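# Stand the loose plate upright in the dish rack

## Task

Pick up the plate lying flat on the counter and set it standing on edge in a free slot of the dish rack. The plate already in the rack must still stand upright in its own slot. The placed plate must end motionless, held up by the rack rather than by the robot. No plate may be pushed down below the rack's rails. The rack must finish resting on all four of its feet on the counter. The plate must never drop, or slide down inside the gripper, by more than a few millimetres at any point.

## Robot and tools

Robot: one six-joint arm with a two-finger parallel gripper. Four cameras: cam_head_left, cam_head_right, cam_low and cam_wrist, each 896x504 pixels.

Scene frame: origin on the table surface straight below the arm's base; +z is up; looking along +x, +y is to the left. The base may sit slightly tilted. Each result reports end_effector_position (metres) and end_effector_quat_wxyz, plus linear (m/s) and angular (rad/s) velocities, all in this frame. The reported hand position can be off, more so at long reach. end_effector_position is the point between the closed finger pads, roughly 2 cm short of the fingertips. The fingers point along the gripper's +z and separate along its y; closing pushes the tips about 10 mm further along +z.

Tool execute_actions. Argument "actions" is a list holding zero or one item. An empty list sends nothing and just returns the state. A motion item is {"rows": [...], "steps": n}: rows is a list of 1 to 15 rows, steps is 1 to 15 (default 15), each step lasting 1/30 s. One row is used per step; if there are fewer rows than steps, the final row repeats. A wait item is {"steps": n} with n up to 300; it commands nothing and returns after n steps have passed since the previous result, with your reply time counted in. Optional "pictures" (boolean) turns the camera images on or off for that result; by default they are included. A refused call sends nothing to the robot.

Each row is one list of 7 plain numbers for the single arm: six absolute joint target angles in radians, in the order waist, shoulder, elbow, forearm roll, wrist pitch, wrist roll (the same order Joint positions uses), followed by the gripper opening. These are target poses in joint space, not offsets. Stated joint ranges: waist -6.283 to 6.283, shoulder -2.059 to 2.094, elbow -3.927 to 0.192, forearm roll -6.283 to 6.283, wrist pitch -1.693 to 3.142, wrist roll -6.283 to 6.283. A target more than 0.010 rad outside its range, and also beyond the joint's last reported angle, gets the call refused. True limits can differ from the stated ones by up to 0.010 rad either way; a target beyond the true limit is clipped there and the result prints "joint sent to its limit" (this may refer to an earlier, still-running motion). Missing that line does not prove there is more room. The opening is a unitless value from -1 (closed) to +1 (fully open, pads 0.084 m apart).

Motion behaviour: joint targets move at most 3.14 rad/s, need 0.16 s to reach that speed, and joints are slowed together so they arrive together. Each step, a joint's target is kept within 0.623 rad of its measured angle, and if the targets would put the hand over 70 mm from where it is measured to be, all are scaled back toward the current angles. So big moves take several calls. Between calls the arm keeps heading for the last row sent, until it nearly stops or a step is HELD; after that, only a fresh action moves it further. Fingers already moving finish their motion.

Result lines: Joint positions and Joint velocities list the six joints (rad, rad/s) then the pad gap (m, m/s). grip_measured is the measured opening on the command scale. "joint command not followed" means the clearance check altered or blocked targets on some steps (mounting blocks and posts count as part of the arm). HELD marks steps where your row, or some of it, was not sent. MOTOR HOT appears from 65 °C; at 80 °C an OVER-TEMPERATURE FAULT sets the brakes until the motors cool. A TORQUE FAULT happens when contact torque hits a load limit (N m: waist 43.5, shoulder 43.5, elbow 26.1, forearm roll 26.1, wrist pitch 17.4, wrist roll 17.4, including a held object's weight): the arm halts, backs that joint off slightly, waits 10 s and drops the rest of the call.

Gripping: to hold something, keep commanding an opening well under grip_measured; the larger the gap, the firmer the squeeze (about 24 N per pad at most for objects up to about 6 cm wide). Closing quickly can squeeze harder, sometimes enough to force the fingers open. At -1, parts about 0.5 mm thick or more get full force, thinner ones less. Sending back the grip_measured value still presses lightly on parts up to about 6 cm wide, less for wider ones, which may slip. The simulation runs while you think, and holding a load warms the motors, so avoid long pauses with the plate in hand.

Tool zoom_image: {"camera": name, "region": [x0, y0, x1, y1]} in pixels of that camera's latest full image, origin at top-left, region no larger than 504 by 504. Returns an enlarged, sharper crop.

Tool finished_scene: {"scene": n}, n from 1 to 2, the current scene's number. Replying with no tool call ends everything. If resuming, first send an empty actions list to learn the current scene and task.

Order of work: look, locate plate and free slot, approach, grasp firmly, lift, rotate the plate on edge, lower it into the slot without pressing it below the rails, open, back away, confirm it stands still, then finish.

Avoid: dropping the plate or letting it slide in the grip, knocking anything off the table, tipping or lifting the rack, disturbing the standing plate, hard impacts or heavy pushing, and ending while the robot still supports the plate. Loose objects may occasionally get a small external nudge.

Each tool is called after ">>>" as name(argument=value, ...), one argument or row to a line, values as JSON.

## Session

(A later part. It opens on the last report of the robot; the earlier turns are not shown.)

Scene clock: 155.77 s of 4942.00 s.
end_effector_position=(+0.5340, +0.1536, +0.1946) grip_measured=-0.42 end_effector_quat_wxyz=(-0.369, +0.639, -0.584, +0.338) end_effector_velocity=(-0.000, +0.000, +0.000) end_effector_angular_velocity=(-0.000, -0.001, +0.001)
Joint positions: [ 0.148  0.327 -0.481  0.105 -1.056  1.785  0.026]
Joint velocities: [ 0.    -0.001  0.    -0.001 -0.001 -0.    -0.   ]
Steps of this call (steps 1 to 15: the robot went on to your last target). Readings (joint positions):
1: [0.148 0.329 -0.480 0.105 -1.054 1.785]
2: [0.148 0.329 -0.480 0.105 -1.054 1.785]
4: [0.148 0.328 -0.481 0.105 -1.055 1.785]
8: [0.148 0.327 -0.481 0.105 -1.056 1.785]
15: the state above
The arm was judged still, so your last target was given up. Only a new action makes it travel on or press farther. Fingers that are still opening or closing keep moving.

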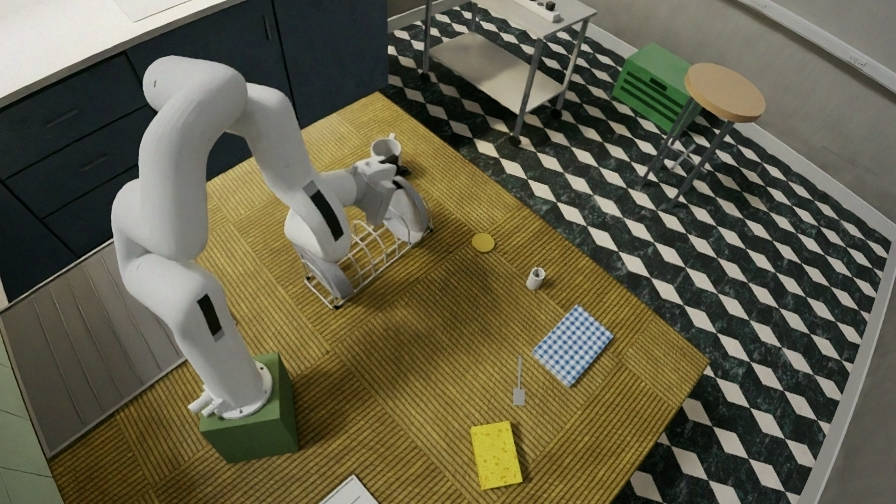

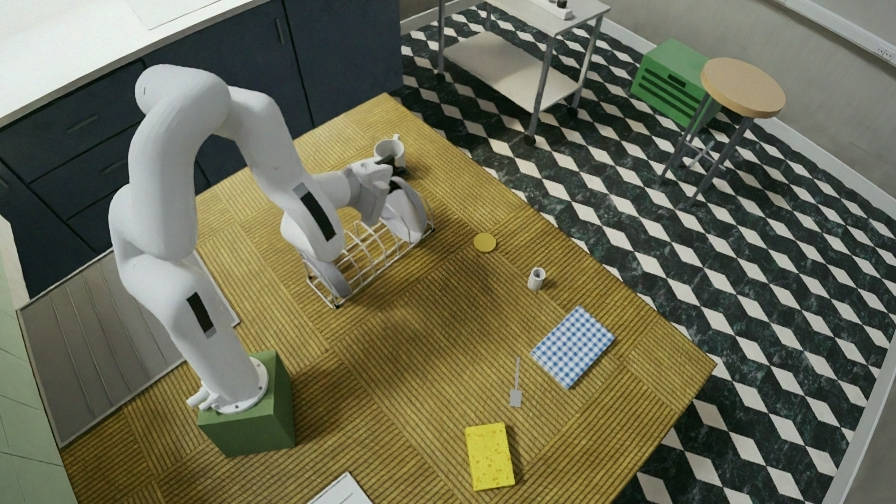

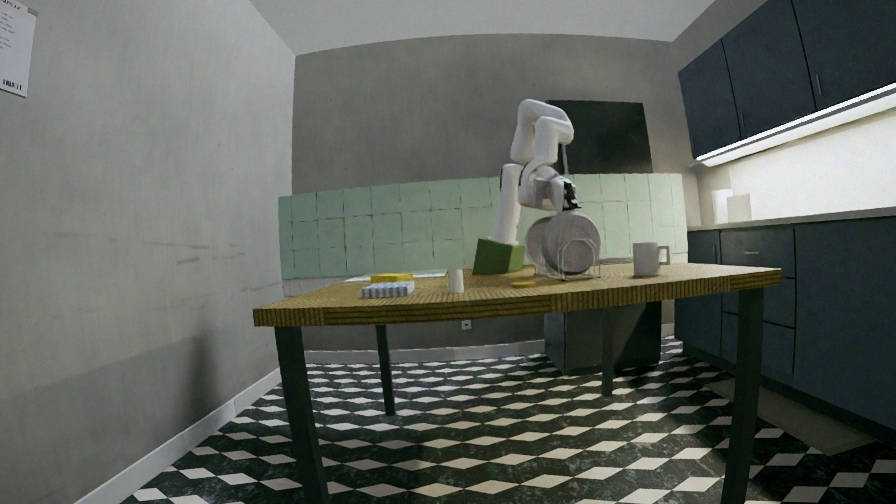

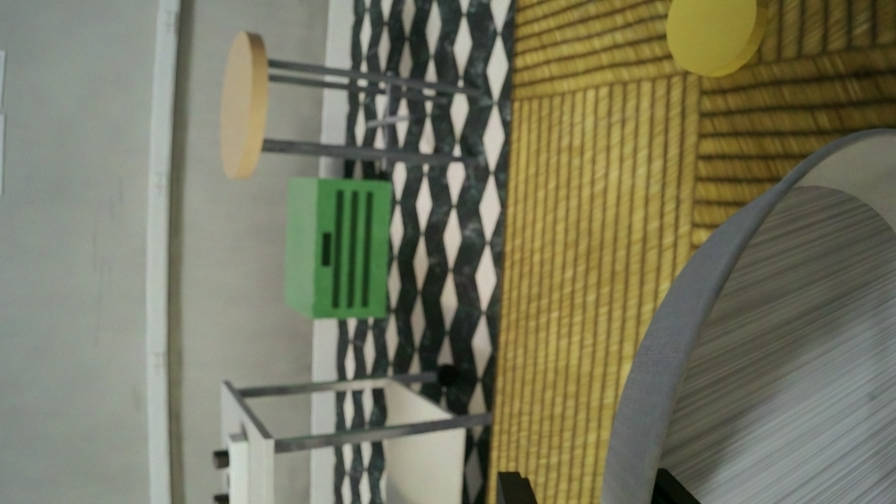

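>>> execute_actions(
  actions=[
    {"rows":[[0.148,0.327,-0.481,0.105,-1.056,1.785,-0.2],[0.148,0.327,-0.481,0.105,-1.056,1.785,0],[0.148,0.327,-0.481,0.105,-1.056,1.785,0],[0.148,0.327,-0.481,0.105,-1.056,1.785,0],[0.148,0.327,-0.481,0.105,-1.056,1.785,0],[0.148,0.313,-0.461,0.105,-1.062,1.785,0],[0.148,0.299,-0.44,0.105,-1.069,1.785,0],[0.148,0.285,-0.42,0.105,-1.075,1.785,0],[0.148,0.271,-0.40,0.105,-1.082,1.785,0],[0.148,0.257,-0.38,0.105,-1.088,1.785,0],[0.148,0.243,-0.36,0.105,-1.094,1.785,0],[0.148,0.229,-0.34,0.105,-1.10,1.785,0],[0.148,0.215,-0.32,0.105,-1.107,1.785,0],[0.148,0.2,-0.30,0.105,-1.113,1.785,0],[0.148,0.18,-0.278,0.105,-1.115,1.785,0]]},
  ],
  pictures=false,
)

>>> execute_actions(
  actions=[
    {"steps":10},
  ],
  pictures=false,
)

>>> execute_actions(
  actions=[
    {"rows":[[0.148,-0.25,-0.2,0.105,-0.76,1.785,0]]},
  ],
  pictures=false,
)

>>> execute_actions(
  actions=[
    {"steps":20},
  ],
)

>>> zoom_image(
  camera="cam_head_right",
  region=[270,130,450,310],
)

>>> zoom_image(
  camera="cam_low",
  region=[520,190,620,290],
)

Scene clock: 159.23 s of 4942.00 s.
end_effector_position=(+0.4956, +0.1443, +0.2105) grip_measured=-0.01 end_effector_quat_wxyz=(-0.368, +0.640, -0.583, +0.340) end_effector_velocity=(-0.155, -0.037, +0.066) end_effector_angular_velocity=(-0.013, -0.020, +0.005)
Joint positions: [ 0.148  0.223 -0.332  0.105 -1.103  1.785  0.044]
Joint velocities: [-0.    -0.432  0.596 -0.001 -0.18   0.     0.   ]
Steps of this call (steps 1 to 89: nothing new was sent; steps 90 to 104: all 15 steps of this action). Readings (joint positions):
90: [0.148 0.327 -0.481 0.105 -1.056 1.785]
91: [0.148 0.327 -0.481 0.105 -1.056 1.785]
93: [0.148 0.327 -0.481 0.105 -1.056 1.785]
97: [0.148 0.317 -0.466 0.105 -1.061 1.785]
104: the state above

Scene clock: 159.57 s of 4942.00 s.
end_effector_position=(+0.4821, +0.1413, +0.2173) grip_measured=-0.01 end_effector_quat_wxyz=(-0.369, +0.640, -0.582, +0.341) end_effector_velocity=(-0.002, -0.001, -0.002) end_effector_angular_velocity=(-0.001, +0.005, -0.001)
Joint positions: [ 0.148  0.181 -0.279  0.105 -1.115  1.785  0.044]
Joint velocities: [ 0.     0.     0.005  0.001 -0.     0.     0.   ]
Steps of this call (steps 1 to 10: the robot went on to your last target). Readings (joint positions):
1: [0.148 0.208 -0.312 0.105 -1.108 1.785]
2: [0.148 0.194 -0.294 0.105 -1.112 1.785]
4: [0.148 0.181 -0.279 0.105 -1.115 1.785]
8: [0.148 0.180 -0.279 0.105 -1.115 1.785]
10: the state above

Scene clock: 160.07 s of 4942.00 s.
end_effector_position=(+0.4769, +0.1574, +0.2910) grip_measured=-0.01 end_effector_quat_wxyz=(-0.375, +0.637, -0.590, +0.325) end_effector_velocity=(-0.001, -0.002, -0.009) end_effector_angular_velocity=(-0.006, +0.022, -0.003)
Joint positions: [ 0.148 -0.248 -0.198  0.105 -0.76   1.785  0.044]
Joint velocities: [-0.     0.017 -0.001 -0.001  0.007  0.001 -0.   ]
Steps of this call (steps 1 to 15: all 15 steps of this action). Readings (joint positions):
1: [0.148 0.180 -0.279 0.105 -1.114 1.785]
2: [0.148 0.174 -0.277 0.105 -1.108 1.785]
4: [0.148 0.113 -0.263 0.105 -1.052 1.785]
8: [0.148 -0.176 -0.218 0.105 -0.828 1.785]
15: the state above

Scene clock: 160.73 s of 4942.00 s.
end_effector_position=(+0.4775, +0.1580, +0.2925) grip_measured=-0.01 end_effector_quat_wxyz=(-0.377, +0.636, -0.589, +0.326) end_effector_velocity=(+0.001, -0.000, +0.001) end_effector_angular_velocity=(+0.001, -0.002, -0.001)
Joint positions: [ 0.148 -0.25  -0.2    0.105 -0.76   1.785  0.044]
Joint velocities: [-0.    -0.    -0.001  0.001  0.     0.001 -0.   ]
Steps of this call (steps 1 to 15: the robot went on to your last target; steps 16 to 20: nothing new was sent). Readings (joint positions):
1: [0.148 -0.248 -0.199 0.105 -0.760 1.785]
2: [0.148 -0.248 -0.199 0.105 -0.760 1.785]
4: [0.148 -0.248 -0.200 0.105 -0.760 1.785]
8: [0.148 -0.249 -0.200 0.105 -0.760 1.785]
20: the state above
The arm was judged still, so your last target was given up. Only a new action makes it travel on or press farther. Fingers that are still opening or closing keep moving.

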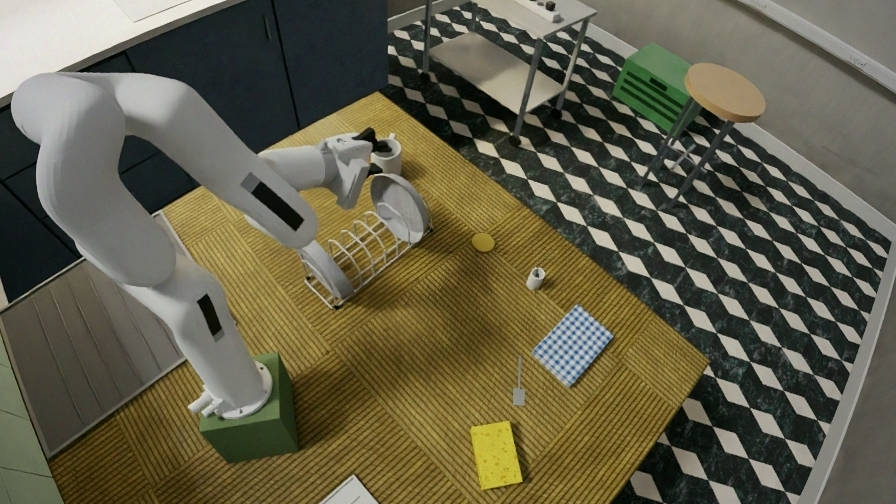

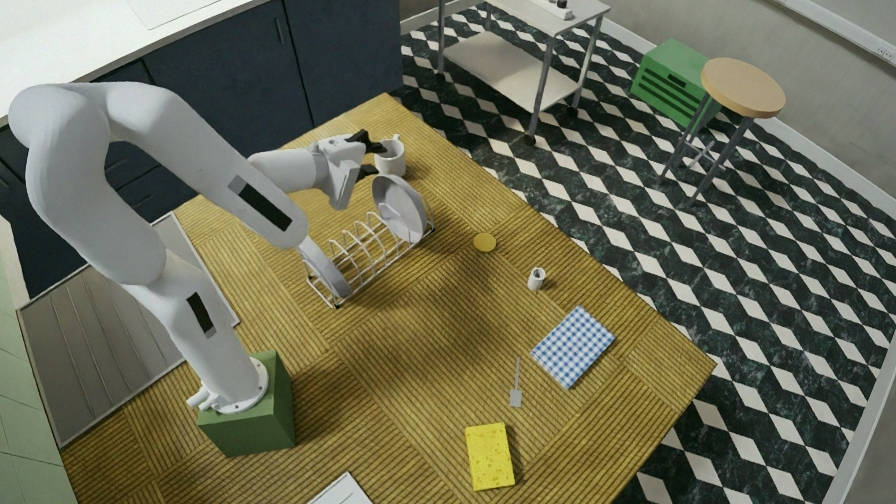

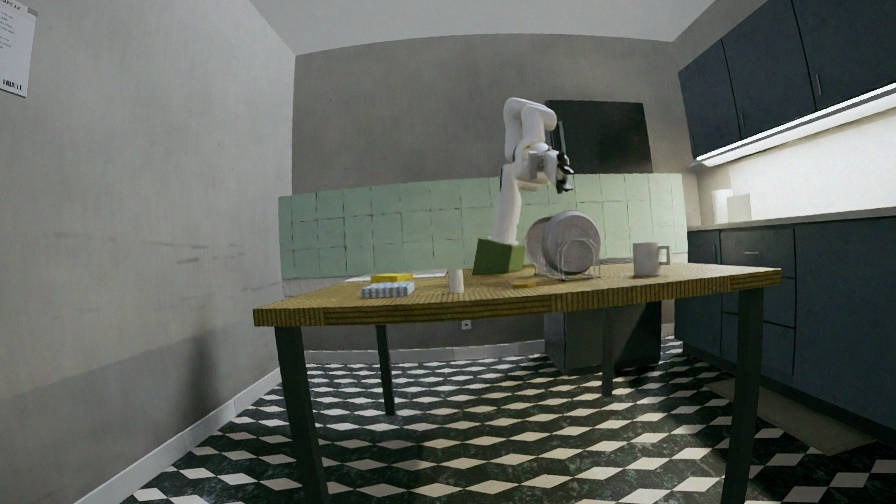

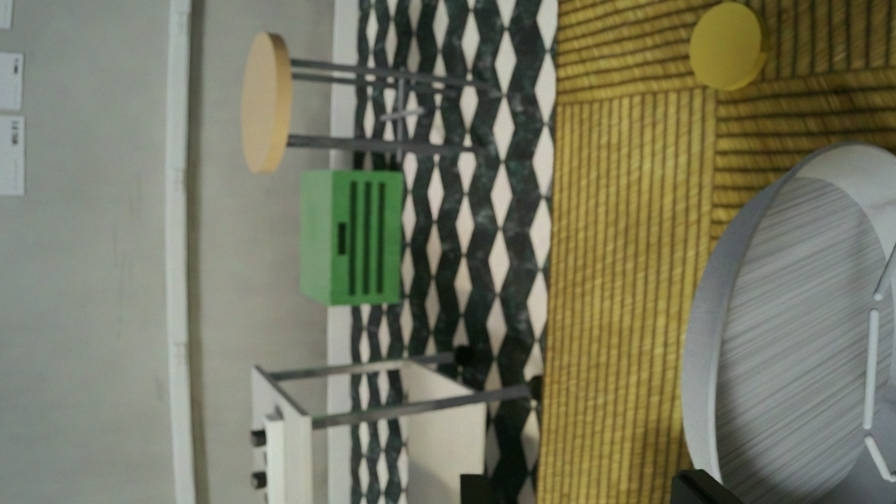

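Region (270, 130, 450, 310) of cam_head_right's 896x504 image, scaled by 2.800, with more detail than that image has.

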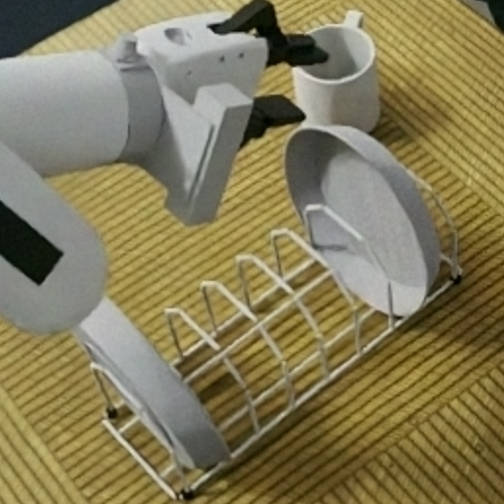

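Region (520, 190, 620, 290) of cam_low's 896x504 image, scaled by 5.040, with more detail than that image has.

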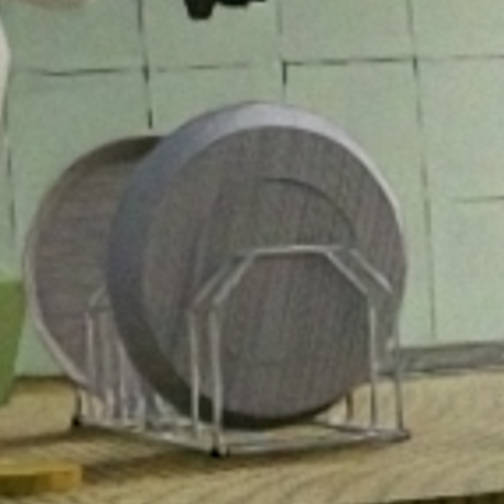

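>>> finished_scene(
  scene=1,
)

The scene is finished: the task was done.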